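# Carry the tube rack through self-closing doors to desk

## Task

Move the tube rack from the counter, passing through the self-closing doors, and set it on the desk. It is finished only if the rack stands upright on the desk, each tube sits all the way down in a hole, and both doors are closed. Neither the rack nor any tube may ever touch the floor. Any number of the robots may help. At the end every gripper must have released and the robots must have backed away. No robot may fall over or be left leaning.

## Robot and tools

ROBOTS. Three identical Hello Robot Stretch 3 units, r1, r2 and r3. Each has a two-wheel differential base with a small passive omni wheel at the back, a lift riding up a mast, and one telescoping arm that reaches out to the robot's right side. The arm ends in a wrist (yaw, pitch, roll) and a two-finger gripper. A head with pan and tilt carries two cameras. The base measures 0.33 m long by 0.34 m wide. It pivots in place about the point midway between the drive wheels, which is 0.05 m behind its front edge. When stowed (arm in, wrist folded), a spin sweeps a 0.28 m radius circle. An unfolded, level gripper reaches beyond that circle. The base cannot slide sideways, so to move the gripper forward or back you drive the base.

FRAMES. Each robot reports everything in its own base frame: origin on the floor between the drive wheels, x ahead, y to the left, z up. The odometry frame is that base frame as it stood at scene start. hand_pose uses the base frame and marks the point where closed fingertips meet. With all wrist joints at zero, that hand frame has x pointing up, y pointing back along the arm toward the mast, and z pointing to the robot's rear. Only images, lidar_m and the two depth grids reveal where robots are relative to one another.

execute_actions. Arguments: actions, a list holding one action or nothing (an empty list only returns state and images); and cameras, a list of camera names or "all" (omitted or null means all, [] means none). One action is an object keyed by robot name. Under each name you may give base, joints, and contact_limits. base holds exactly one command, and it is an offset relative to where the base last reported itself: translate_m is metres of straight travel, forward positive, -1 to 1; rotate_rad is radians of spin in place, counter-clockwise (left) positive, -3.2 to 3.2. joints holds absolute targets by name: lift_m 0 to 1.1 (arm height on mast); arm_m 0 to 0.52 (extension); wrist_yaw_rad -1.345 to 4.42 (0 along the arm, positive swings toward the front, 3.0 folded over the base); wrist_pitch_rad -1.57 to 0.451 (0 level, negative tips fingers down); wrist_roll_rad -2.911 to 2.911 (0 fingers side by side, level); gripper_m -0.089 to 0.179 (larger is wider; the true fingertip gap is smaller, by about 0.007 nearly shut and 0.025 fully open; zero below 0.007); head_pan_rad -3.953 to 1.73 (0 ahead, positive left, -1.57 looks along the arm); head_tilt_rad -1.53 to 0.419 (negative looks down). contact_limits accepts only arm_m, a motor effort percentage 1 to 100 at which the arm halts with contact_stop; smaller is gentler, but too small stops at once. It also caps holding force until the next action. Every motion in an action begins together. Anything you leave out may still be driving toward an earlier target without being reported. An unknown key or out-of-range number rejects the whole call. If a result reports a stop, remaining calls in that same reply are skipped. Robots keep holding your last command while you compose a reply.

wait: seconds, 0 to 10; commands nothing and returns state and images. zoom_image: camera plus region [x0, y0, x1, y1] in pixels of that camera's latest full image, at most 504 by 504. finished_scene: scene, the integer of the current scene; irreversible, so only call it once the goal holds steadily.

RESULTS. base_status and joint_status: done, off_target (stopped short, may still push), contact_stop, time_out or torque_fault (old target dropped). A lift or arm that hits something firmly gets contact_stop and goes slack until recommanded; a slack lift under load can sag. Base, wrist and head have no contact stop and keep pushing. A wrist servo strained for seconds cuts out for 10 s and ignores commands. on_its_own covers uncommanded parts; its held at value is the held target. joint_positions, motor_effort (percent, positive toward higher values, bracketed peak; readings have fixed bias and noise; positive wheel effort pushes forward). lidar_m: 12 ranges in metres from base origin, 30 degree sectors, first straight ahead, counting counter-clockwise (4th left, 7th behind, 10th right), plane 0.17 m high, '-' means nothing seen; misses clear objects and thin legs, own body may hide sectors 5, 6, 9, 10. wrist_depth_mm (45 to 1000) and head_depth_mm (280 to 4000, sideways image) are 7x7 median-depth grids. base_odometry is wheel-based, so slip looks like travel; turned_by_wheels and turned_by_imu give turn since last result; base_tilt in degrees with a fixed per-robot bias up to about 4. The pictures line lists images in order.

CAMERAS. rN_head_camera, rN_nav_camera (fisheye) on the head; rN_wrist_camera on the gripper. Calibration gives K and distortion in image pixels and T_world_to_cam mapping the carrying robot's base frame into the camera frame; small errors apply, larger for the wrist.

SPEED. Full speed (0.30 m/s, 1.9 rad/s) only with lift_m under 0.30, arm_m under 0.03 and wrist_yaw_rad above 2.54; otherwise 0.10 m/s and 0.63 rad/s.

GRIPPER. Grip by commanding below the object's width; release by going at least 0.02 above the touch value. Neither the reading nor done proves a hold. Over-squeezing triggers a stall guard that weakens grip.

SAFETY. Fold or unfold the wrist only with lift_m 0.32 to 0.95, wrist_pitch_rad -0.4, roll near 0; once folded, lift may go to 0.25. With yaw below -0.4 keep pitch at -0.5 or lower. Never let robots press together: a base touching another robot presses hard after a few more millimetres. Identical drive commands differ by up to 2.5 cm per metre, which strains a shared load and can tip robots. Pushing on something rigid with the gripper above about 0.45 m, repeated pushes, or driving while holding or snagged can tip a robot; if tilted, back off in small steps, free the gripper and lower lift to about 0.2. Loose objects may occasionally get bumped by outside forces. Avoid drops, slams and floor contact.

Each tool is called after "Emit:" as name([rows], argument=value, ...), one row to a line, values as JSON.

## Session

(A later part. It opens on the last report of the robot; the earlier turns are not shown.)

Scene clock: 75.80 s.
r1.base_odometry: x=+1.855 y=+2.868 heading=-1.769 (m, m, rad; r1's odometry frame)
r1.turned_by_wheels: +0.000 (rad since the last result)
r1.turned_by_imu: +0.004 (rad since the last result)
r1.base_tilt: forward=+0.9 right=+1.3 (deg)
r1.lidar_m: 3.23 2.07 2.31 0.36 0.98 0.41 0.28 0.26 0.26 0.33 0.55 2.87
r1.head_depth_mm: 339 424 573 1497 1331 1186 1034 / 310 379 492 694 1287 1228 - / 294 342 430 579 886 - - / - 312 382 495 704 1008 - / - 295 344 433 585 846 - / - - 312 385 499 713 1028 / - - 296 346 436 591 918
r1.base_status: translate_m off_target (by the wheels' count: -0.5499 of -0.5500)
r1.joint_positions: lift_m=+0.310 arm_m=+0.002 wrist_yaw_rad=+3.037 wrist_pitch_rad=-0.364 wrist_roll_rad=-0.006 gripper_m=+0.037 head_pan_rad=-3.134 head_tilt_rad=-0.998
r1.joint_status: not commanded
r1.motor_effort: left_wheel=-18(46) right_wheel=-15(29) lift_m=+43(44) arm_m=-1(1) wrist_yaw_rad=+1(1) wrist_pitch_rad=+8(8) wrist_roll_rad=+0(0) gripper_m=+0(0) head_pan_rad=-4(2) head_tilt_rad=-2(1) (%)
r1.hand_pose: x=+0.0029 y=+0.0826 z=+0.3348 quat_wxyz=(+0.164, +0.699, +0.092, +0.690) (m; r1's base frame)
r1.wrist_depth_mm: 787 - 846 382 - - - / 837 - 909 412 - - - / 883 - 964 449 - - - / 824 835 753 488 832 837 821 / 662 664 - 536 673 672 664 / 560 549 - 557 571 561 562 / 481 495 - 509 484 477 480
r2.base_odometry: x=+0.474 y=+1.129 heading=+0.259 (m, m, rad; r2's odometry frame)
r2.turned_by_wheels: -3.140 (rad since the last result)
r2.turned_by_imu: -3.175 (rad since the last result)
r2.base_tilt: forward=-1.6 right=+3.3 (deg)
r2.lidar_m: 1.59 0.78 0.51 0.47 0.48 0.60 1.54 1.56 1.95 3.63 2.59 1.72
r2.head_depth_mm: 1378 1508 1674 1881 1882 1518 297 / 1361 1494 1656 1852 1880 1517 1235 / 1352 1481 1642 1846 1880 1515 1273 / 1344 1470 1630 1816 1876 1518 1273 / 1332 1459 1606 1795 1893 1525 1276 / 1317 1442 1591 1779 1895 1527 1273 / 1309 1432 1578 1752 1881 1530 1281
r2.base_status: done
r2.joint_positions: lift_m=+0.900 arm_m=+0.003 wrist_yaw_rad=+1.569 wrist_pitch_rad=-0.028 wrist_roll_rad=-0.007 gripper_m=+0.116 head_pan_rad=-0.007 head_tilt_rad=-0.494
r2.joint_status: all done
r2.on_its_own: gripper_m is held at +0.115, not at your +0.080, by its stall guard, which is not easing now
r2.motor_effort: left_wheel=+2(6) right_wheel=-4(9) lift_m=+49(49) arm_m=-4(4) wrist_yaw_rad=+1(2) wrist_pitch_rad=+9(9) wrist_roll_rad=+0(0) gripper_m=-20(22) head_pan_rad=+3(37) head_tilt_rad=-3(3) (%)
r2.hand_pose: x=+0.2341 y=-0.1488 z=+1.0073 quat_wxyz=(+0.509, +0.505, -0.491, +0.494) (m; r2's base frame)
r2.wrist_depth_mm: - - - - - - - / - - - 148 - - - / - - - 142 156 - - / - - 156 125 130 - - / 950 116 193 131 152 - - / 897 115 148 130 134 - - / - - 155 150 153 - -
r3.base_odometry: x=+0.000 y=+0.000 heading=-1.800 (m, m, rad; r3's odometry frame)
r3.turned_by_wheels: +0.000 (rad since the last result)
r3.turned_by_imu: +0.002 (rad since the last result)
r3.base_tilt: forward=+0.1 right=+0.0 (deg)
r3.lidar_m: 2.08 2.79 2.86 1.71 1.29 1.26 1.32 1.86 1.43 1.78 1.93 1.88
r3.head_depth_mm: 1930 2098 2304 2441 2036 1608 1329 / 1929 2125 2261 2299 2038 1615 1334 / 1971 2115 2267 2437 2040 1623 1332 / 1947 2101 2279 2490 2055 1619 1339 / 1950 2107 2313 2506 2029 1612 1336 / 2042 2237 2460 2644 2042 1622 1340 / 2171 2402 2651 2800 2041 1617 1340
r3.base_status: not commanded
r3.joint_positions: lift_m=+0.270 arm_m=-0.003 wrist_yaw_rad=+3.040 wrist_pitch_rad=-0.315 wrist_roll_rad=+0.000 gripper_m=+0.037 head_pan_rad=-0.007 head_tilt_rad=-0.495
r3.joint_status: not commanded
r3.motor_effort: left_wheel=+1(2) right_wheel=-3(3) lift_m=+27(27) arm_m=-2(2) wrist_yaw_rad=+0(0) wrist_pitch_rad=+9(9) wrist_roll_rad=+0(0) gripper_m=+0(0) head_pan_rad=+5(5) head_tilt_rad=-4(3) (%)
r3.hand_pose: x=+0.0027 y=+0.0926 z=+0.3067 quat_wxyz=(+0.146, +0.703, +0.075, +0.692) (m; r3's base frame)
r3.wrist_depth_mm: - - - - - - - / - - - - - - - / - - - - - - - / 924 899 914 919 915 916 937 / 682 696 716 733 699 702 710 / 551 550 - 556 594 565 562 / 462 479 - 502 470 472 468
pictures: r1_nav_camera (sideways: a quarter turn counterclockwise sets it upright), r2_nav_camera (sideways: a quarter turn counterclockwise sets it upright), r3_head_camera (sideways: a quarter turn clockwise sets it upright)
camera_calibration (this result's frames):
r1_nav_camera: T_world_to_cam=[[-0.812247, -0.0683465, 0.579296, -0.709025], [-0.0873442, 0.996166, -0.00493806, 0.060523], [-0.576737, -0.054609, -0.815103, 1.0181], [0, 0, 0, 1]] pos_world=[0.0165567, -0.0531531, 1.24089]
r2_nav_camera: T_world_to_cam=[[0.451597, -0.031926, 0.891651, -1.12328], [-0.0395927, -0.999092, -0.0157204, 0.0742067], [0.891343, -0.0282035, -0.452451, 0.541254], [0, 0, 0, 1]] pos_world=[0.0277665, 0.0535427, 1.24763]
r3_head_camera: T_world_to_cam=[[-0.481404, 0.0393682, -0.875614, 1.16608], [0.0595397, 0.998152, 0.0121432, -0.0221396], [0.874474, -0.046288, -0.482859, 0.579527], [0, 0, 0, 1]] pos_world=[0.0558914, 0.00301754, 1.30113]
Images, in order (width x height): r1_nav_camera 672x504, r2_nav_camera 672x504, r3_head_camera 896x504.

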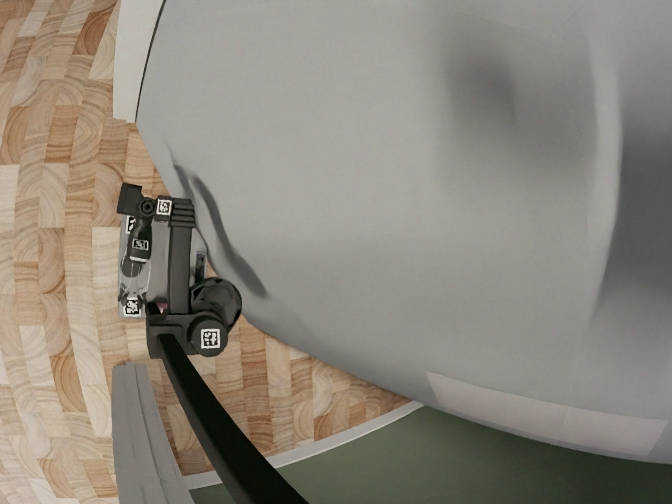

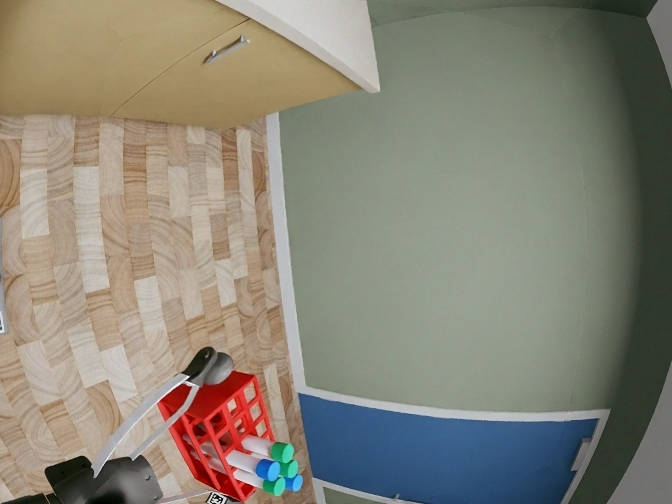

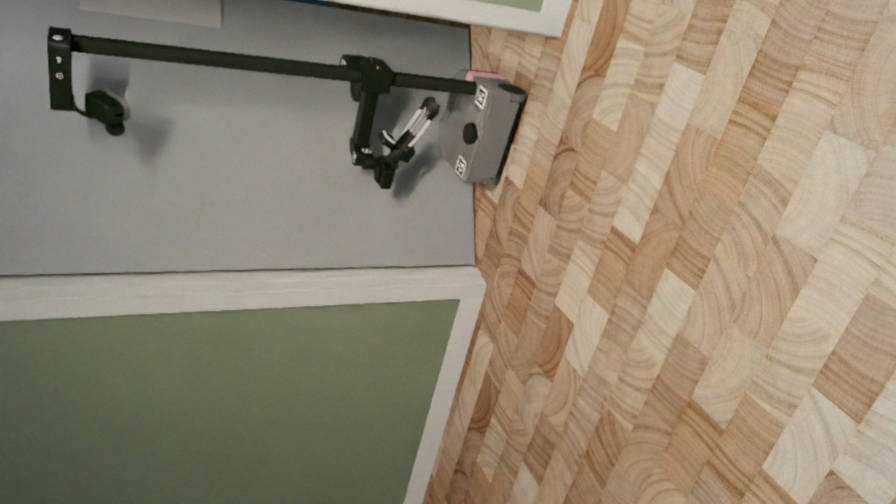

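Emit:
execute_actions([
  {"r1":{"base":{"translate_m":-0.4}},"r2":{"base":{"rotate_rad":-1.54}},"r3":{"base":{"rotate_rad":-0.1}}},
], cameras=["r1_nav_camera"])

Emit:
execute_actions([
  {"r1":{"base":{"translate_m":-0.35},"joints":{"head_tilt_rad":-0.7}},"r2":{"base":{"translate_m":1.0}},"r3":{"base":{"translate_m":0.9}}},
], cameras=["r1_nav_camera","r3_nav_camera"])

Scene clock: 81.53 s.
r1.base_odometry: x=+1.934 y=+3.260 heading=-1.769 (m, m, rad; r1's odometry frame)
r1.turned_by_wheels: +0.000 (rad since the last result)
r1.turned_by_imu: +0.000 (rad since the last result)
r1.base_tilt: forward=+1.0 right=+1.4 (deg)
r1.lidar_m: 3.62 0.53 0.52 0.93 0.95 1.24 0.33 0.24 0.23 0.23 0.32 0.76
r1.head_depth_mm: 1670 1963 1765 1517 1332 1182 1037 / 1659 1954 1764 1521 1334 1227 - / 1714 1975 1772 1529 1336 - - / 1720 1975 1782 1534 1344 1217 - / 1715 1982 1709 562 692 893 - / 301 321 369 433 522 653 778 / - 289 313 360 418 499 620
r1.base_status: done
r1.joint_positions: lift_m=+0.310 arm_m=+0.002 wrist_yaw_rad=+3.037 wrist_pitch_rad=-0.364 wrist_roll_rad=-0.006 gripper_m=+0.037 head_pan_rad=-3.134 head_tilt_rad=-0.998
r1.joint_status: not commanded
r1.motor_effort: left_wheel=-9(24) right_wheel=-3(20) lift_m=+43(43) arm_m=+0(1) wrist_yaw_rad=+0(0) wrist_pitch_rad=+8(8) wrist_roll_rad=+0(0) gripper_m=+0(0) head_pan_rad=-2(3) head_tilt_rad=+0(1) (%)
r1.hand_pose: x=+0.0029 y=+0.0826 z=+0.3348 quat_wxyz=(+0.164, +0.699, +0.092, +0.690) (m; r1's base frame)
r1.wrist_depth_mm: 763 - 841 884 795 518 423 / 796 - 917 947 832 539 460 / 848 - 949 - 847 536 516 / 825 816 822 821 786 555 782 / 659 666 - 665 663 609 655 / 556 555 - 557 576 556 552 / 482 494 - 506 472 475 473
r2.base_odometry: x=+0.474 y=+1.129 heading=-1.281 (m, m, rad; r2's odometry frame)
r2.turned_by_wheels: -1.540 (rad since the last result)
r2.turned_by_imu: -1.557 (rad since the last result)
r2.base_tilt: forward=-1.6 right=+3.3 (deg)
r2.lidar_m: 3.62 2.51 1.70 1.59 0.75 0.51 0.47 0.48 0.61 1.54 1.56 2.00
r2.head_depth_mm: 3201 3500 3591 2462 1874 1514 297 / 3170 3500 3632 2470 1890 1520 1231 / 3193 3454 3656 2484 1882 1520 1275 / 3146 3472 3610 2503 1883 1516 1273 / 3123 3429 3620 2492 1891 1525 1278 / 3091 3402 3597 2498 1890 1522 1285 / 3113 3360 3577 2513 1898 1526 1275
r2.base_status: done
r2.joint_positions: lift_m=+0.900 arm_m=+0.003 wrist_yaw_rad=+1.569 wrist_pitch_rad=-0.028 wrist_roll_rad=-0.007 gripper_m=+0.116 head_pan_rad=-0.007 head_tilt_rad=-0.494
r2.joint_status: not commanded
r2.on_its_own: gripper_m is held at +0.115, not at your +0.080, by its stall guard, which is not easing now
r2.motor_effort: left_wheel=+1(5) right_wheel=-3(6) lift_m=+49(49) arm_m=-4(4) wrist_yaw_rad=+1(1) wrist_pitch_rad=+9(9) wrist_roll_rad=+0(0) gripper_m=-21(21) head_pan_rad=+3(3) head_tilt_rad=-3(3) (%)
r2.hand_pose: x=+0.2341 y=-0.1488 z=+1.0073 quat_wxyz=(+0.509, +0.505, -0.491, +0.494) (m; r2's base frame)
r2.wrist_depth_mm: - - - - - - - / - - - 147 - - - / - - - 125 155 - - / - - 155 125 130 - - / - 116 193 131 153 - - / - 115 148 129 134 - - / - - 154 150 153 - -
r3.base_odometry: x=+0.000 y=+0.000 heading=-1.900 (m, m, rad; r3's odometry frame)
r3.turned_by_wheels: -0.100 (rad since the last result)
r3.turned_by_imu: -0.097 (rad since the last result)
r3.base_tilt: forward=+0.1 right=+0.0 (deg)
r3.lidar_m: 2.25 2.52 2.87 1.89 1.33 1.26 1.28 1.68 1.43 1.78 1.98 1.88
r3.head_depth_mm: 1555 1644 1776 1918 2008 1608 1331 / 2375 2606 2841 2554 2032 1607 1327 / 2210 2394 2587 2634 2039 1621 1336 / 2077 2258 2464 2629 2039 1617 1342 / 1995 2132 2302 2448 2048 1621 1333 / 1908 2061 2265 2470 2052 1617 1340 / 1983 2195 2404 2577 2048 1626 1344
r3.base_status: done
r3.joint_positions: lift_m=+0.270 arm_m=-0.003 wrist_yaw_rad=+3.040 wrist_pitch_rad=-0.315 wrist_roll_rad=+0.000 gripper_m=+0.037 head_pan_rad=-0.007 head_tilt_rad=-0.495
r3.joint_status: not commanded
r3.motor_effort: left_wheel=+2(7) right_wheel=-3(12) lift_m=+28(27) arm_m=-2(2) wrist_yaw_rad=+0(0) wrist_pitch_rad=+9(10) wrist_roll_rad=+1(0) gripper_m=+0(0) head_pan_rad=+4(3) head_tilt_rad=-4(4) (%)
r3.hand_pose: x=+0.0027 y=+0.0926 z=+0.3067 quat_wxyz=(+0.146, +0.703, +0.075, +0.692) (m; r3's base frame)
r3.wrist_depth_mm: - - - - - - - / - - - - - - - / - - - - - - - / 910 899 920 922 923 945 950 / 685 693 725 729 702 704 704 / 547 553 - 557 587 571 571 / 464 480 - 499 464 474 475
pictures: r1_nav_camera (sideways: a quarter turn counterclockwise sets it upright)
camera_calibration (this result's frames):
r1_nav_camera: T_world_to_cam=[[-0.812247, -0.0683465, 0.579296, -0.709025], [-0.0873442, 0.996166, -0.00493804, 0.060523], [-0.576737, -0.054609, -0.815103, 1.0181], [0, 0, 0, 1]] pos_world=[0.0165567, -0.0531531, 1.24089]
Images, in order (width x height): r1_nav_camera 672x504.

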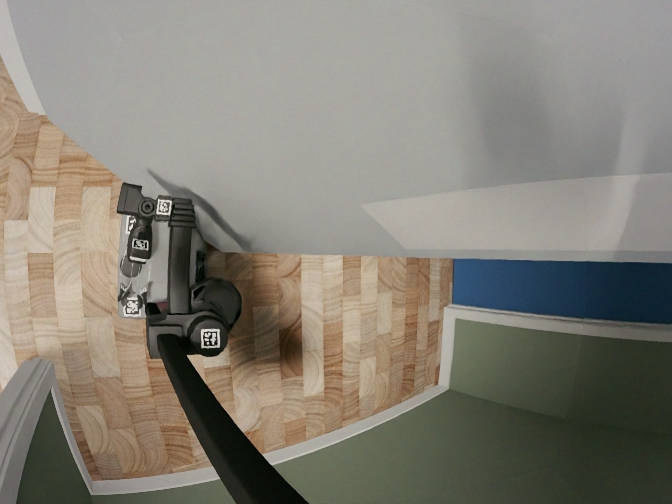

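Scene clock: 92.50 s.
r1.base_odometry: x=+2.003 y=+3.603 heading=-1.769 (m, m, rad; r1's odometry frame)
r1.turned_by_wheels: +0.000 (rad since the last result)
r1.turned_by_imu: -0.001 (rad since the last result)
r1.base_tilt: forward=+0.9 right=+1.2 (deg)
r1.lidar_m: 1.91 0.80 0.96 0.91 0.93 1.21 1.51 1.60 0.19 0.19 0.23 0.46
r1.head_depth_mm: 1241 1399 1614 1826 1612 1333 1139 / 1240 1395 1595 1834 1616 1342 1138 / 1298 1464 1637 1856 1615 1342 1148 / 1292 1467 1653 1890 1622 1340 1141 / 1292 1449 1655 1874 1621 1342 1144 / 1286 1447 1649 1859 1613 1347 1145 / 1281 1432 1627 1829 1620 1341 1147
r1.base_status: done
r1.joint_positions: lift_m=+0.310 arm_m=+0.002 wrist_yaw_rad=+3.058 wrist_pitch_rad=-0.364 wrist_roll_rad=-0.006 gripper_m=+0.037 head_pan_rad=-3.134 head_tilt_rad=-0.704
r1.joint_status: all done
r1.on_its_own: wrist_yaw_rad is at rest, and its effort (-25) is outside its rest range (-12 to +12)
r1.motor_effort: left_wheel=-1(16) right_wheel=-8(11) lift_m=+42(43) arm_m=+1(1) wrist_yaw_rad=-25(30) wrist_pitch_rad=+8(8) wrist_roll_rad=+0(0) gripper_m=+0(1) head_pan_rad=-3(4) head_tilt_rad=+2(27) (%)
r1.hand_pose: x=-0.0019 y=+0.0832 z=+0.3348 quat_wxyz=(+0.157, +0.698, +0.100, +0.692) (m; r1's base frame)
r1.wrist_depth_mm: 766 - 817 868 899 912 718 / 816 - 885 912 - - 753 / 871 899 974 - - - 762 / 824 822 840 829 819 840 766 / 661 670 - 666 669 659 662 / 562 550 - 553 573 550 554 / 481 492 - 502 476 474 478
r2.base_odometry: x=+0.760 y=+0.170 heading=-1.281 (m, m, rad; r2's odometry frame)
r2.turned_by_wheels: +0.000 (rad since the last result)
r2.turned_by_imu: +0.004 (rad since the last result)
r2.base_tilt: forward=-1.6 right=+3.3 (deg)
r2.lidar_m: 2.68 2.63 1.80 1.67 1.71 1.56 1.46 1.49 1.54 1.45 1.47 1.90
r2.head_depth_mm: 2327 2534 2812 2479 1882 1515 297 / 2301 2514 2791 2474 1873 1515 1226 / 2297 2526 2763 2482 1878 1524 1271 / 2287 2492 2756 2481 1895 1515 1274 / 2269 2457 2717 2495 1898 1520 1273 / 2263 2491 2712 2505 1902 1519 1277 / 2234 2461 2694 2499 1898 1527 1280
r2.base_status: done
r2.joint_positions: lift_m=+0.900 arm_m=+0.003 wrist_yaw_rad=+1.569 wrist_pitch_rad=-0.028 wrist_roll_rad=-0.007 gripper_m=+0.116 head_pan_rad=-0.007 head_tilt_rad=-0.494
r2.joint_status: not commanded
r2.on_its_own: gripper_m is held at +0.115, not at your +0.080, by its stall guard, which is not easing now
r2.motor_effort: left_wheel=+1(4) right_wheel=-3(4) lift_m=+49(49) arm_m=-4(4) wrist_yaw_rad=+1(1) wrist_pitch_rad=+9(9) wrist_roll_rad=+0(0) gripper_m=-22(21) head_pan_rad=+3(3) head_tilt_rad=-2(3) (%)
r2.hand_pose: x=+0.2341 y=-0.1488 z=+1.0073 quat_wxyz=(+0.509, +0.505, -0.491, +0.494) (m; r2's base frame)
r2.wrist_depth_mm: - - - - - - - / - - - 147 - - - / - - - 125 155 - - / - - 155 125 130 - - / - 116 195 131 153 - - / - 115 148 128 135 - - / - - 155 150 153 - -
r3.base_odometry: x=-0.291 y=-0.852 heading=-1.900 (m, m, rad; r3's odometry frame)
r3.turned_by_wheels: +0.000 (rad since the last result)
r3.turned_by_imu: +0.001 (rad since the last result)
r3.base_tilt: forward=+0.1 right=+0.1 (deg)
r3.lidar_m: 1.37 1.45 2.46 2.52 2.17 2.06 2.10 2.06 1.85 1.63 1.14 1.07
r3.head_depth_mm: 2843 3103 3298 2101 2041 1598 1328 / 1618 1765 1963 2121 2031 1612 1335 / 1474 1606 1754 1925 2009 1617 1336 / 1352 1462 1594 1743 1889 1617 1337 / 1259 1351 1454 1582 1746 1622 1337 / 1180 1259 1356 1472 1615 1635 1335 / 1117 1225 1353 1507 1711 1628 1342
r3.base_status: done
r3.joint_positions: lift_m=+0.270 arm_m=-0.003 wrist_yaw_rad=+3.040 wrist_pitch_rad=-0.315 wrist_roll_rad=+0.000 gripper_m=+0.037 head_pan_rad=-0.007 head_tilt_rad=-0.495
r3.joint_status: not commanded
r3.motor_effort: left_wheel=+2(9) right_wheel=-3(8) lift_m=+27(27) arm_m=-1(2) wrist_yaw_rad=+0(0) wrist_pitch_rad=+9(9) wrist_roll_rad=+0(0) gripper_m=+0(0) head_pan_rad=+4(6) head_tilt_rad=-3(4) (%)
r3.hand_pose: x=+0.0027 y=+0.0925 z=+0.3067 quat_wxyz=(+0.146, +0.703, +0.075, +0.692) (m; r3's base frame)
r3.wrist_depth_mm: - - - - - - - / - - - - - - - / - - - - - - - / 903 893 921 911 927 945 938 / 673 687 731 726 707 701 700 / 562 552 - 543 579 563 561 / 460 480 - 496 466 468 474
pictures: r1_nav_camera (sideways: a quarter turn counterclockwise sets it upright), r3_nav_camera (sideways: a quarter turn counterclockwise sets it upright)
camera_calibration (this result's frames):
r1_nav_camera: T_world_to_cam=[[-0.609736, -0.06687, 0.789779, -0.984549], [-0.0853423, 0.996181, 0.0184588, 0.0300481], [-0.787997, -0.0561465, -0.613114, 0.756693], [0, 0, 0, 1]] pos_world=[-0.00147916, -0.0532845, 1.24096]
r3_nav_camera: T_world_to_cam=[[0.522539, -0.0436174, 0.851499, -1.06241], [0.0132366, -0.998155, -0.0592526, 0.129784], [0.852513, 0.0422328, -0.520998, 0.62558], [0, 0, 0, 1]] pos_world=[0.0201188, 0.0567854, 1.23826]
Images, in order (width x height): r1_nav_camera 672x504, r3_nav_camera 672x504.

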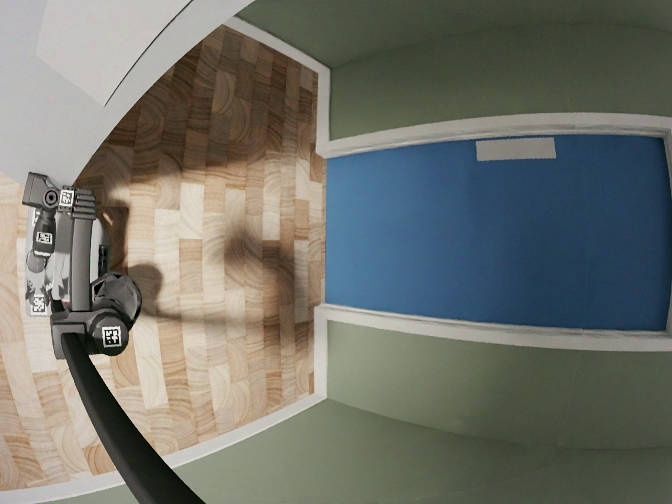

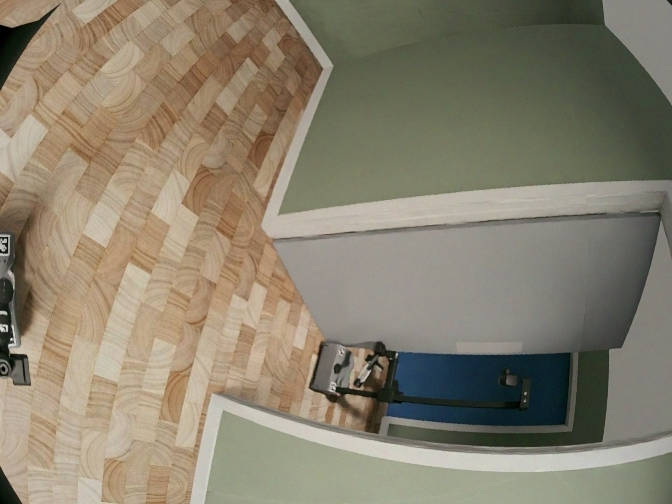

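Emit:
execute_actions([
  {"r1":{"base":{"translate_m":-0.3}},"r2":{"base":{"translate_m":0.9}},"r3":{"base":{"rotate_rad":3.14},"joints":{"head_pan_rad":-3.14,"head_tilt_rad":-0.8}}},
], cameras=["r3_nav_camera"])

Emit:
execute_actions([
  {"r1":{"base":{"rotate_rad":0.45}},"r2":{"base":{"rotate_rad":1.57}}},
], cameras=[])

Emit:
execute_actions([
  {"r1":{"base":{"translate_m":-0.7}}},
], cameras=[])

Emit:
execute_actions([
  {"r1":{"base":{"rotate_rad":-0.45},"joints":{"head_tilt_rad":-1.0}}},
], cameras=["r1_nav_camera","r2_nav_camera"])

Scene clock: 104.33 s.
r1.base_odometry: x=+2.062 y=+3.897 heading=-1.769 (m, m, rad; r1's odometry frame)
r1.turned_by_wheels: +0.000 (rad since the last result)
r1.turned_by_imu: -0.002 (rad since the last result)
r1.base_tilt: forward=+1.0 right=+1.4 (deg)
r1.lidar_m: 1.03 1.05 0.94 0.89 0.91 1.19 1.22 1.30 1.27 1.19 1.22 1.09
r1.head_depth_mm: 990 1118 1278 1508 1614 1334 1141 / 1019 1130 1278 1484 1604 1336 1140 / 1052 1183 1354 1560 1622 1335 1143 / 1042 1178 1346 1573 1619 1337 1140 / 1037 1173 1338 1561 1623 1347 1147 / 1033 1164 1329 1541 1622 1347 1144 / 1027 1156 1319 1530 1629 1342 1148
r1.base_status: done
r1.joint_positions: lift_m=+0.310 arm_m=+0.002 wrist_yaw_rad=+3.039 wrist_pitch_rad=-0.364 wrist_roll_rad=-0.007 gripper_m=+0.037 head_pan_rad=-3.134 head_tilt_rad=-0.704
r1.joint_status: not commanded
r1.motor_effort: left_wheel=-1(5) right_wheel=+0(12) lift_m=+43(43) arm_m=+0(1) wrist_yaw_rad=-2(37) wrist_pitch_rad=+8(9) wrist_roll_rad=+0(0) gripper_m=+1(0) head_pan_rad=-2(2) head_tilt_rad=+3(2) (%)
r1.hand_pose: x=+0.0025 y=+0.0827 z=+0.3348 quat_wxyz=(+0.164, +0.698, +0.093, +0.690) (m; r1's base frame)
r1.wrist_depth_mm: 735 - 816 850 882 956 979 / 795 - 861 941 980 - - / 836 - 952 962 - - - / 831 833 812 830 828 822 826 / 660 660 - 658 658 661 662 / 556 560 - 550 570 548 560 / 481 485 - 510 482 479 479
r2.base_odometry: x=+1.017 y=-0.692 heading=-1.281 (m, m, rad; r2's odometry frame)
r2.turned_by_wheels: +0.000 (rad since the last result)
r2.turned_by_imu: +0.004 (rad since the last result)
r2.base_tilt: forward=-1.6 right=+3.2 (deg)
r2.lidar_m: 1.78 1.81 1.87 1.76 1.80 2.31 2.36 2.14 1.46 1.37 1.39 1.79
r2.head_depth_mm: 1521 1673 1851 2073 1882 1514 297 / 1523 1658 1830 2068 1884 1516 1229 / 1504 1654 1828 2053 1886 1513 1275 / 1505 1644 1818 2025 1884 1523 1274 / 1485 1628 1812 2035 1892 1521 1279 / 1485 1619 1791 2015 1897 1533 1276 / 1478 1607 1783 1992 1897 1531 1279
r2.base_status: done
r2.joint_positions: lift_m=+0.900 arm_m=+0.003 wrist_yaw_rad=+1.569 wrist_pitch_rad=-0.028 wrist_roll_rad=-0.007 gripper_m=+0.116 head_pan_rad=-0.007 head_tilt_rad=-0.494
r2.joint_status: not commanded
r2.on_its_own: gripper_m is held at +0.115, not at your +0.080, by its stall guard, which is not easing now
r2.motor_effort: left_wheel=+1(7) right_wheel=-2(2) lift_m=+49(49) arm_m=-4(4) wrist_yaw_rad=+1(1) wrist_pitch_rad=+9(9) wrist_roll_rad=+0(0) gripper_m=-22(22) head_pan_rad=+3(3) head_tilt_rad=-3(3) (%)
r2.hand_pose: x=+0.2341 y=-0.1488 z=+1.0073 quat_wxyz=(+0.509, +0.505, -0.491, +0.494) (m; r2's base frame)
r2.wrist_depth_mm: - - - - - - - / - - - 147 - - - / - - - 125 156 - - / - - 155 126 130 - - / - 116 194 131 152 - - / - 116 148 129 134 - - / - - 155 150 153 - -
r3.base_odometry: x=-0.291 y=-0.852 heading=+1.240 (m, m, rad; r3's odometry frame)
r3.turned_by_wheels: +3.140 (rad since the last result)
r3.turned_by_imu: +3.099 (rad since the last result)
r3.base_tilt: forward=+0.1 right=+0.0 (deg)
r3.lidar_m: 2.10 2.05 1.85 1.65 1.14 1.07 1.18 1.42 2.46 2.51 2.18 2.05
r3.head_depth_mm: 975 1089 1232 1424 1500 1316 1155 / 1016 1146 1296 1501 1524 1316 1157 / 1059 1197 1368 1605 1524 1312 1176 / 1106 1253 1449 1680 1525 1306 1165 / 1157 1322 1526 1744 1527 1317 1155 / 1203 1351 1558 1734 1522 1307 1149 / 1177 1368 1615 1779 1536 1314 1154
r3.base_status: done
r3.joint_positions: lift_m=+0.270 arm_m=-0.002 wrist_yaw_rad=+3.040 wrist_pitch_rad=-0.315 wrist_roll_rad=+0.000 gripper_m=+0.037 head_pan_rad=-3.133 head_tilt_rad=-0.791
r3.joint_status: all done
r3.motor_effort: left_wheel=-2(7) right_wheel=+3(13) lift_m=+28(27) arm_m=-1(2) wrist_yaw_rad=-1(0) wrist_pitch_rad=+9(9) wrist_roll_rad=+0(0) gripper_m=+0(0) head_pan_rad=-3(50) head_tilt_rad=-6(31) (%)
r3.hand_pose: x=+0.0027 y=+0.0925 z=+0.3067 quat_wxyz=(+0.146, +0.703, +0.075, +0.692) (m; r3's base frame)
r3.wrist_depth_mm: 965 - - - - - - / 978 - - - - - - / - - - - - - - / 890 930 922 944 940 926 961 / 687 689 737 732 701 696 701 / 556 549 - 564 583 567 573 / 462 482 - 500 465 465 466
pictures: r3_nav_camera (sideways: a quarter turn counterclockwise sets it upright)
camera_calibration (this result's frames):
r3_nav_camera: T_world_to_cam=[[-0.748634, 0.0336972, 0.662127, -0.807823], [-0.0104091, 0.997987, -0.062559, 0.13421], [-0.662902, -0.0537259, -0.746776, 0.928517], [0, 0, 0, 1]] pos_world=[0.0121491, -0.0568326, 1.23667]
Images, in order (width x height): r3_nav_camera 672x504.

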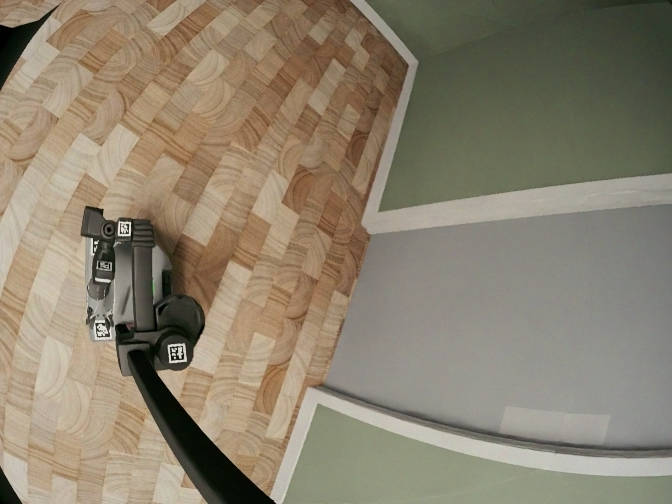

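Scene clock: 107.77 s.
r1.base_odometry: x=+2.062 y=+3.897 heading=-1.319 (m, m, rad; r1's odometry frame)
r1.turned_by_wheels: +0.450 (rad since the last result)
r1.turned_by_imu: +0.449 (rad since the last result)
r1.base_tilt: forward=+1.0 right=+1.3 (deg)
r1.lidar_m: 1.04 0.97 0.89 0.90 1.11 1.22 1.28 1.30 1.20 1.20 1.12 1.03
r1.head_depth_mm: 1008 1116 1257 1440 1561 1334 1144 / 1041 1167 1319 1513 1616 1341 1135 / 1087 1216 1388 1605 1612 1339 1147 / 1134 1273 1451 1687 1615 1345 1146 / 1115 1252 1449 1707 1625 1344 1147 / 1165 1325 1548 1830 1631 1345 1147 / 1218 1393 1628 1819 1624 1342 1147
r1.base_status: done
r1.joint_positions: lift_m=+0.310 arm_m=+0.002 wrist_yaw_rad=+3.039 wrist_pitch_rad=-0.364 wrist_roll_rad=-0.007 gripper_m=+0.037 head_pan_rad=-3.134 head_tilt_rad=-0.704
r1.joint_status: not commanded
r1.motor_effort: left_wheel=-3(7) right_wheel=+2(5) lift_m=+43(43) arm_m=+0(0) wrist_yaw_rad=-2(2) wrist_pitch_rad=+8(8) wrist_roll_rad=+0(0) gripper_m=+0(0) head_pan_rad=-2(2) head_tilt_rad=+3(3) (%)
r1.hand_pose: x=+0.0025 y=+0.0827 z=+0.3348 quat_wxyz=(+0.164, +0.698, +0.093, +0.690) (m; r1's base frame)
r1.wrist_depth_mm: - - 908 860 805 778 730 / - - - 919 872 819 759 / - - - - 927 894 829 / 844 847 817 823 817 820 826 / 667 660 - 653 664 667 670 / 560 556 - 556 573 557 559 / 482 491 - 512 481 478 482
r2.base_odometry: x=+1.017 y=-0.692 heading=+0.289 (m, m, rad; r2's odometry frame)
r2.turned_by_wheels: +1.570 (rad since the last result)
r2.turned_by_imu: +1.587 (rad since the last result)
r2.base_tilt: forward=-1.6 right=+3.2 (deg)
r2.lidar_m: 1.76 1.79 2.32 2.36 2.13 1.46 1.37 1.40 1.80 1.78 1.81 1.87
r2.head_depth_mm: 1510 1650 1819 2049 1874 1512 296 / 1500 1647 1819 2038 1879 1514 1228 / 1493 1626 1798 2019 1893 1510 1272 / 1473 1614 1792 2020 1886 1522 1275 / 1479 1615 1783 2002 1887 1527 1275 / 1477 1609 1774 1993 1900 1527 1278 / 1468 1595 1775 1975 1898 1531 1283
r2.base_status: done
r2.joint_positions: lift_m=+0.900 arm_m=+0.003 wrist_yaw_rad=+1.569 wrist_pitch_rad=-0.028 wrist_roll_rad=-0.007 gripper_m=+0.116 head_pan_rad=-0.007 head_tilt_rad=-0.494
r2.joint_status: not commanded
r2.on_its_own: gripper_m is held at +0.115, not at your +0.080, by its stall guard, which is not easing now
r2.motor_effort: left_wheel=-3(6) right_wheel=+3(7) lift_m=+49(49) arm_m=-4(4) wrist_yaw_rad=+0(1) wrist_pitch_rad=+9(9) wrist_roll_rad=+0(0) gripper_m=-21(22) head_pan_rad=+3(3) head_tilt_rad=-3(3) (%)
r2.hand_pose: x=+0.2341 y=-0.1488 z=+1.0073 quat_wxyz=(+0.509, +0.505, -0.491, +0.494) (m; r2's base frame)
r2.wrist_depth_mm: - - - - - - - / - - - 148 - - - / - - - 125 156 - - / - - 156 125 130 - - / - 116 193 131 153 - - / - 115 148 129 135 - - / - - 155 150 153 - -
r3.base_odometry: x=-0.291 y=-0.852 heading=+1.240 (m, m, rad; r3's odometry frame)
r3.turned_by_wheels: +0.000 (rad since the last result)
r3.turned_by_imu: +0.001 (rad since the last result)
r3.base_tilt: forward=+0.1 right=+0.0 (deg)
r3.lidar_m: 2.09 2.05 1.85 1.66 1.14 1.07 1.18 1.43 2.46 2.51 2.18 2.06
r3.head_depth_mm: 977 1092 1234 1419 1486 1320 1154 / 1015 1141 1304 1509 1525 1314 1151 / 1058 1195 1362 1606 1527 1317 1177 / 1108 1253 1437 1690 1530 1316 1157 / 1159 1314 1538 1740 1525 1316 1153 / 1205 1342 1549 1736 1520 1317 1154 / 1179 1370 1607 1776 1523 1311 1154
r3.base_status: not commanded
r3.joint_positions: lift_m=+0.270 arm_m=-0.002 wrist_yaw_rad=+3.040 wrist_pitch_rad=-0.315 wrist_roll_rad=+0.000 gripper_m=+0.037 head_pan_rad=-3.133 head_tilt_rad=-0.791
r3.joint_status: not commanded
r3.motor_effort: left_wheel=-2(2) right_wheel=+3(3) lift_m=+27(27) arm_m=-2(2) wrist_yaw_rad=+0(0) wrist_pitch_rad=+9(9) wrist_roll_rad=+0(0) gripper_m=+0(0) head_pan_rad=-4(3) head_tilt_rad=-6(6) (%)
r3.hand_pose: x=+0.0027 y=+0.0925 z=+0.3067 quat_wxyz=(+0.146, +0.703, +0.075, +0.692) (m; r3's base frame)
r3.wrist_depth_mm: 952 - - - - - - / 1000 - - - - - - / 997 - - - - - - / 920 912 910 927 912 936 952 / 678 689 730 723 693 695 720 / 560 550 - 558 583 558 571 / 464 481 - 499 468 475 467
pictures: none
No camera images: the call's "cameras" was empty. Leave "cameras" out to get every camera's image.

Scene clock: 116.03 s.
r1.base_odometry: x=+1.888 y=+4.575 heading=-1.319 (m, m, rad; r1's odometry frame)
r1.turned_by_wheels: +0.000 (rad since the last result)
r1.turned_by_imu: +0.001 (rad since the last result)
r1.base_tilt: forward=+1.0 right=+1.3 (deg)
r1.lidar_m: 1.70 1.25 1.15 0.91 0.68 0.62 0.63 0.67 0.94 0.95 1.18 1.68
r1.head_depth_mm: 480 533 599 684 796 953 1113 / 499 556 630 723 850 1031 1144 / 519 581 662 767 912 1119 1145 / 542 610 699 817 980 1232 1144 / 555 620 700 805 952 1190 1148 / 516 575 665 802 1005 1267 1148 / 533 617 725 874 1111 1315 1153
r1.base_status: done
r1.joint_positions: lift_m=+0.310 arm_m=+0.002 wrist_yaw_rad=+3.038 wrist_pitch_rad=-0.364 wrist_roll_rad=-0.007 gripper_m=+0.037 head_pan_rad=-3.134 head_tilt_rad=-0.704
r1.joint_status: not commanded
r1.motor_effort: left_wheel=-3(8) right_wheel=+2(3) lift_m=+42(43) arm_m=+0(0) wrist_yaw_rad=-2(3) wrist_pitch_rad=+8(8) wrist_roll_rad=+0(0) gripper_m=+0(0) head_pan_rad=-3(2) head_tilt_rad=+3(4) (%)
r1.hand_pose: x=+0.0025 y=+0.0827 z=+0.3348 quat_wxyz=(+0.164, +0.698, +0.093, +0.690) (m; r1's base frame)
r1.wrist_depth_mm: 591 - - - - - 931 / 609 - - - - - - / 620 - - - - - - / 639 766 831 827 820 823 822 / 636 670 - 659 666 661 665 / 557 550 - 546 577 556 556 / 479 492 - 508 476 477 474
r2.base_odometry: x=+1.017 y=-0.692 heading=+0.289 (m, m, rad; r2's odometry frame)
r2.turned_by_wheels: +0.000 (rad since the last result)
r2.turned_by_imu: -0.001 (rad since the last result)
r2.base_tilt: forward=-1.6 right=+3.2 (deg)
r2.lidar_m: 1.76 1.80 2.32 2.36 2.13 1.46 1.37 1.39 1.80 1.78 1.81 1.87
r2.head_depth_mm: 1505 1650 1816 2052 1873 1524 297 / 1501 1642 1828 2040 1867 1517 1230 / 1500 1641 1804 2025 1880 1521 1270 / 1469 1603 1784 2015 1889 1513 1274 / 1482 1624 1793 1998 1886 1527 1277 / 1472 1609 1784 1998 1902 1526 1280 / 1470 1599 1761 1980 1893 1534 1276
r2.base_status: not commanded
r2.joint_positions: lift_m=+0.900 arm_m=+0.003 wrist_yaw_rad=+1.569 wrist_pitch_rad=-0.028 wrist_roll_rad=-0.007 gripper_m=+0.116 head_pan_rad=-0.007 head_tilt_rad=-0.494
r2.joint_status: not commanded
r2.on_its_own: gripper_m is held at +0.115, not at your +0.080, by its stall guard, which is not easing now
r2.motor_effort: left_wheel=-3(3) right_wheel=+3(4) lift_m=+49(49) arm_m=-4(4) wrist_yaw_rad=+1(1) wrist_pitch_rad=+9(9) wrist_roll_rad=+0(0) gripper_m=-22(22) head_pan_rad=+2(2) head_tilt_rad=-3(3) (%)
r2.hand_pose: x=+0.2341 y=-0.1488 z=+1.0073 quat_wxyz=(+0.509, +0.505, -0.491, +0.494) (m; r2's base frame)
r2.wrist_depth_mm: - - - - - - - / - - - 147 - - - / - - - 124 155 - - / - - 155 125 130 - - / - 115 193 131 152 - - / - 116 149 130 134 - - / - - 155 151 153 - -
r3.base_odometry: x=-0.291 y=-0.852 heading=+1.240 (m, m, rad; r3's odometry frame)
r3.turned_by_wheels: +0.000 (rad since the last result)
r3.turned_by_imu: +0.002 (rad since the last result)
r3.base_tilt: forward=+0.1 right=+0.1 (deg)
r3.lidar_m: 2.09 2.05 1.85 1.66 1.15 1.07 1.18 1.43 2.46 2.52 2.18 2.06
r3.head_depth_mm: 978 1091 1236 1421 1495 1316 1152 / 1012 1138 1294 1508 1524 1312 1150 / 1059 1196 1360 1598 1529 1308 1170 / 1106 1250 1438 1678 1528 1308 1167 / 1157 1318 1528 1737 1523 1316 1151 / 1200 1349 1557 1742 1526 1313 1153 / 1176 1371 1627 1787 1521 1313 1156
r3.base_status: not commanded
r3.joint_positions: lift_m=+0.270 arm_m=-0.002 wrist_yaw_rad=+3.040 wrist_pitch_rad=-0.315 wrist_roll_rad=+0.000 gripper_m=+0.037 head_pan_rad=-3.133 head_tilt_rad=-0.791
r3.joint_status: not commanded
r3.motor_effort: left_wheel=-2(1) right_wheel=+3(3) lift_m=+28(27) arm_m=-2(3) wrist_yaw_rad=+0(0) wrist_pitch_rad=+9(10) wrist_roll_rad=+1(0) gripper_m=+0(0) head_pan_rad=-3(3) head_tilt_rad=-6(6) (%)
r3.hand_pose: x=+0.0027 y=+0.0925 z=+0.3067 quat_wxyz=(+0.146, +0.703, +0.075, +0.692) (m; r3's base frame)
r3.wrist_depth_mm: 950 - - - - - - / 981 - - - - - - / - - - - - - - / 894 900 924 925 959 923 954 / 673 684 731 731 703 692 700 / 555 550 - 562 583 579 564 / 458 482 - 492 465 472 468
pictures: none
No camera images: the call's "cameras" was empty. Leave "cameras" out to get every camera's image.

Scene clock: 117.70 s.
r1.base_odometry: x=+1.888 y=+4.575 heading=-1.769 (m, m, rad; r1's odometry frame)
r1.turned_by_wheels: -0.450 (rad since the last result)
r1.turned_by_imu: -0.450 (rad since the last result)
r1.base_tilt: forward=+1.0 right=+1.2 (deg)
r1.lidar_m: 1.68 1.72 1.22 1.15 0.81 0.66 0.62 0.64 0.73 0.94 0.96 1.25
r1.head_depth_mm: 548 653 806 1051 1314 1193 1034 / 546 650 801 1044 1314 1231 - / 543 646 795 1034 1307 - - / 541 642 791 1023 1305 1236 - / 538 639 784 1011 1295 1214 - / 535 634 779 1002 1293 1197 1074 / 532 630 772 956 1202 1199 1080
r1.base_status: done
r1.joint_positions: lift_m=+0.310 arm_m=+0.002 wrist_yaw_rad=+3.038 wrist_pitch_rad=-0.364 wrist_roll_rad=-0.007 gripper_m=+0.037 head_pan_rad=-3.134 head_tilt_rad=-0.988
r1.joint_status: all done
r1.motor_effort: left_wheel=+1(5) right_wheel=-2(5) lift_m=+43(43) arm_m=+0(0) wrist_yaw_rad=+0(2) wrist_pitch_rad=+8(8) wrist_roll_rad=+0(0) gripper_m=+0(0) head_pan_rad=-2(3) head_tilt_rad=-7(32) (%)
r1.hand_pose: x=+0.0025 y=+0.0827 z=+0.3348 quat_wxyz=(+0.164, +0.698, +0.093, +0.690) (m; r1's base frame)
r1.wrist_depth_mm: 867 - - - - - - / 873 - - - - - - / 861 - - - - - - / 771 834 820 808 844 817 821 / 667 659 - 662 664 663 651 / 561 551 - 552 570 554 551 / 483 494 - 507 479 476 477
r2.base_odometry: x=+1.017 y=-0.692 heading=+0.289 (m, m, rad; r2's odometry frame)
r2.turned_by_wheels: +0.000 (rad since the last result)
r2.turned_by_imu: +0.000 (rad since the last result)
r2.base_tilt: forward=-1.5 right=+3.2 (deg)
r2.lidar_m: 1.76 1.79 2.32 2.36 2.13 1.46 1.37 1.39 1.80 1.78 1.81 1.88
r2.head_depth_mm: 1504 1664 1838 2046 1885 1514 297 / 1503 1640 1809 2038 1891 1514 1232 / 1487 1631 1801 2030 1886 1518 1275 / 1472 1621 1797 2002 1885 1517 1279 / 1481 1622 1790 2001 1893 1525 1276 / 1477 1612 1784 1983 1898 1527 1278 / 1464 1611 1769 1988 1901 1527 1281
r2.base_status: not commanded
r2.joint_positions: lift_m=+0.900 arm_m=+0.003 wrist_yaw_rad=+1.569 wrist_pitch_rad=-0.028 wrist_roll_rad=-0.007 gripper_m=+0.116 head_pan_rad=-0.007 head_tilt_rad=-0.494
r2.joint_status: not commanded
r2.on_its_own: gripper_m is held at +0.115, not at your +0.080, by its stall guard, which is not easing now
r2.motor_effort: left_wheel=-3(3) right_wheel=+3(2) lift_m=+49(49) arm_m=-4(4) wrist_yaw_rad=+1(1) wrist_pitch_rad=+9(9) wrist_roll_rad=+0(0) gripper_m=-23(22) head_pan_rad=+3(3) head_tilt_rad=-3(3) (%)
r2.hand_pose: x=+0.2341 y=-0.1488 z=+1.0073 quat_wxyz=(+0.509, +0.505, -0.491, +0.494) (m; r2's base frame)
r2.wrist_depth_mm: - - - - - - - / - - - 147 - - - / - - - 125 156 - - / - - 156 126 129 - - / - 116 194 131 152 - - / - 115 148 129 134 - - / - - 154 150 153 - -
r3.base_odometry: x=-0.291 y=-0.852 heading=+1.240 (m, m, rad; r3's odometry frame)
r3.turned_by_wheels: +0.000 (rad since the last result)
r3.turned_by_imu: +0.000 (rad since the last result)
r3.base_tilt: forward=+0.2 right=+0.0 (deg)
r3.lidar_m: 2.09 2.05 1.85 1.66 1.15 1.07 1.18 1.43 2.46 2.52 2.18 2.06
r3.head_depth_mm: 980 1094 1239 1424 1491 1312 1147 / 1016 1142 1304 1507 1538 1305 1155 / 1060 1197 1371 1595 1524 1308 1175 / 1107 1256 1444 1671 1520 1314 1167 / 1154 1316 1529 1739 1526 1310 1152 / 1208 1348 1561 1731 1526 1313 1152 / 1174 1360 1619 1799 1526 1314 1153
r3.base_status: not commanded
r3.joint_positions: lift_m=+0.270 arm_m=-0.002 wrist_yaw_rad=+3.040 wrist_pitch_rad=-0.315 wrist_roll_rad=+0.000 gripper_m=+0.037 head_pan_rad=-3.133 head_tilt_rad=-0.791
r3.joint_status: not commanded
r3.motor_effort: left_wheel=-2(2) right_wheel=+3(4) lift_m=+27(27) arm_m=-3(2) wrist_yaw_rad=+0(0) wrist_pitch_rad=+10(9) wrist_roll_rad=+0(0) gripper_m=+0(0) head_pan_rad=-3(3) head_tilt_rad=-6(6) (%)
r3.hand_pose: x=+0.0027 y=+0.0925 z=+0.3067 quat_wxyz=(+0.146, +0.703, +0.075, +0.692) (m; r3's base frame)
r3.wrist_depth_mm: 964 - - - - - - / 987 - - - - - - / - - - - - - - / 891 908 901 913 913 936 947 / 669 685 721 732 696 693 707 / 548 556 - 562 582 563 568 / 465 481 - 497 469 472 475
pictures: r1_nav_camera (sideways: a quarter turn counterclockwise sets it upright), r2_nav_camera (sideways: a quarter turn counterclockwise sets it upright)
camera_calibration (this result's frames):
r1_nav_camera: T_world_to_cam=[[-0.806152, -0.0683042, 0.587753, -0.720081], [-0.087394, 0.996165, -0.00410126, 0.059434], [-0.585219, -0.0546723, -0.80903, 1.01025], [0, 0, 0, 1]] pos_world=[0.0159192, -0.0531577, 1.2408]
r2_nav_camera: T_world_to_cam=[[0.451599, -0.0318996, 0.891651, -1.12328], [-0.0395342, -0.999095, -0.0157204, 0.0742064], [0.891345, -0.0281514, -0.452451, 0.541254], [0, 0, 0, 1]] pos_world=[0.0277634, 0.053544, 1.24763]
Images, in order (width x height): r1_nav_camera 672x504, r2_nav_camera 672x504.

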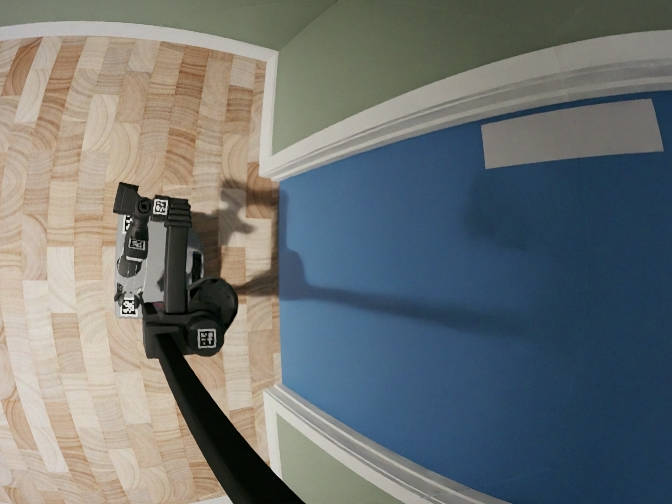

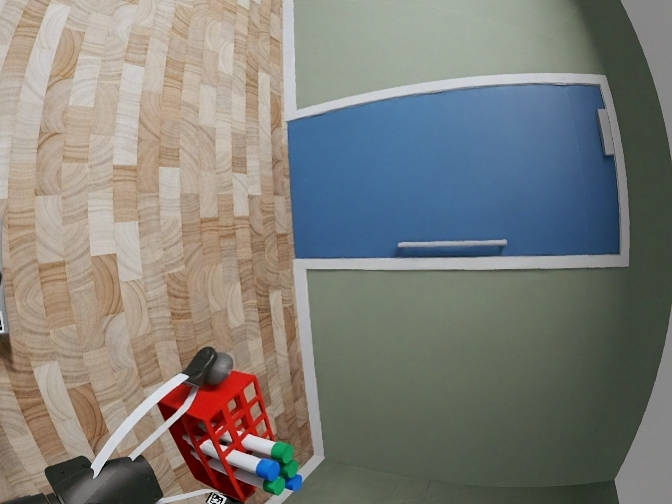

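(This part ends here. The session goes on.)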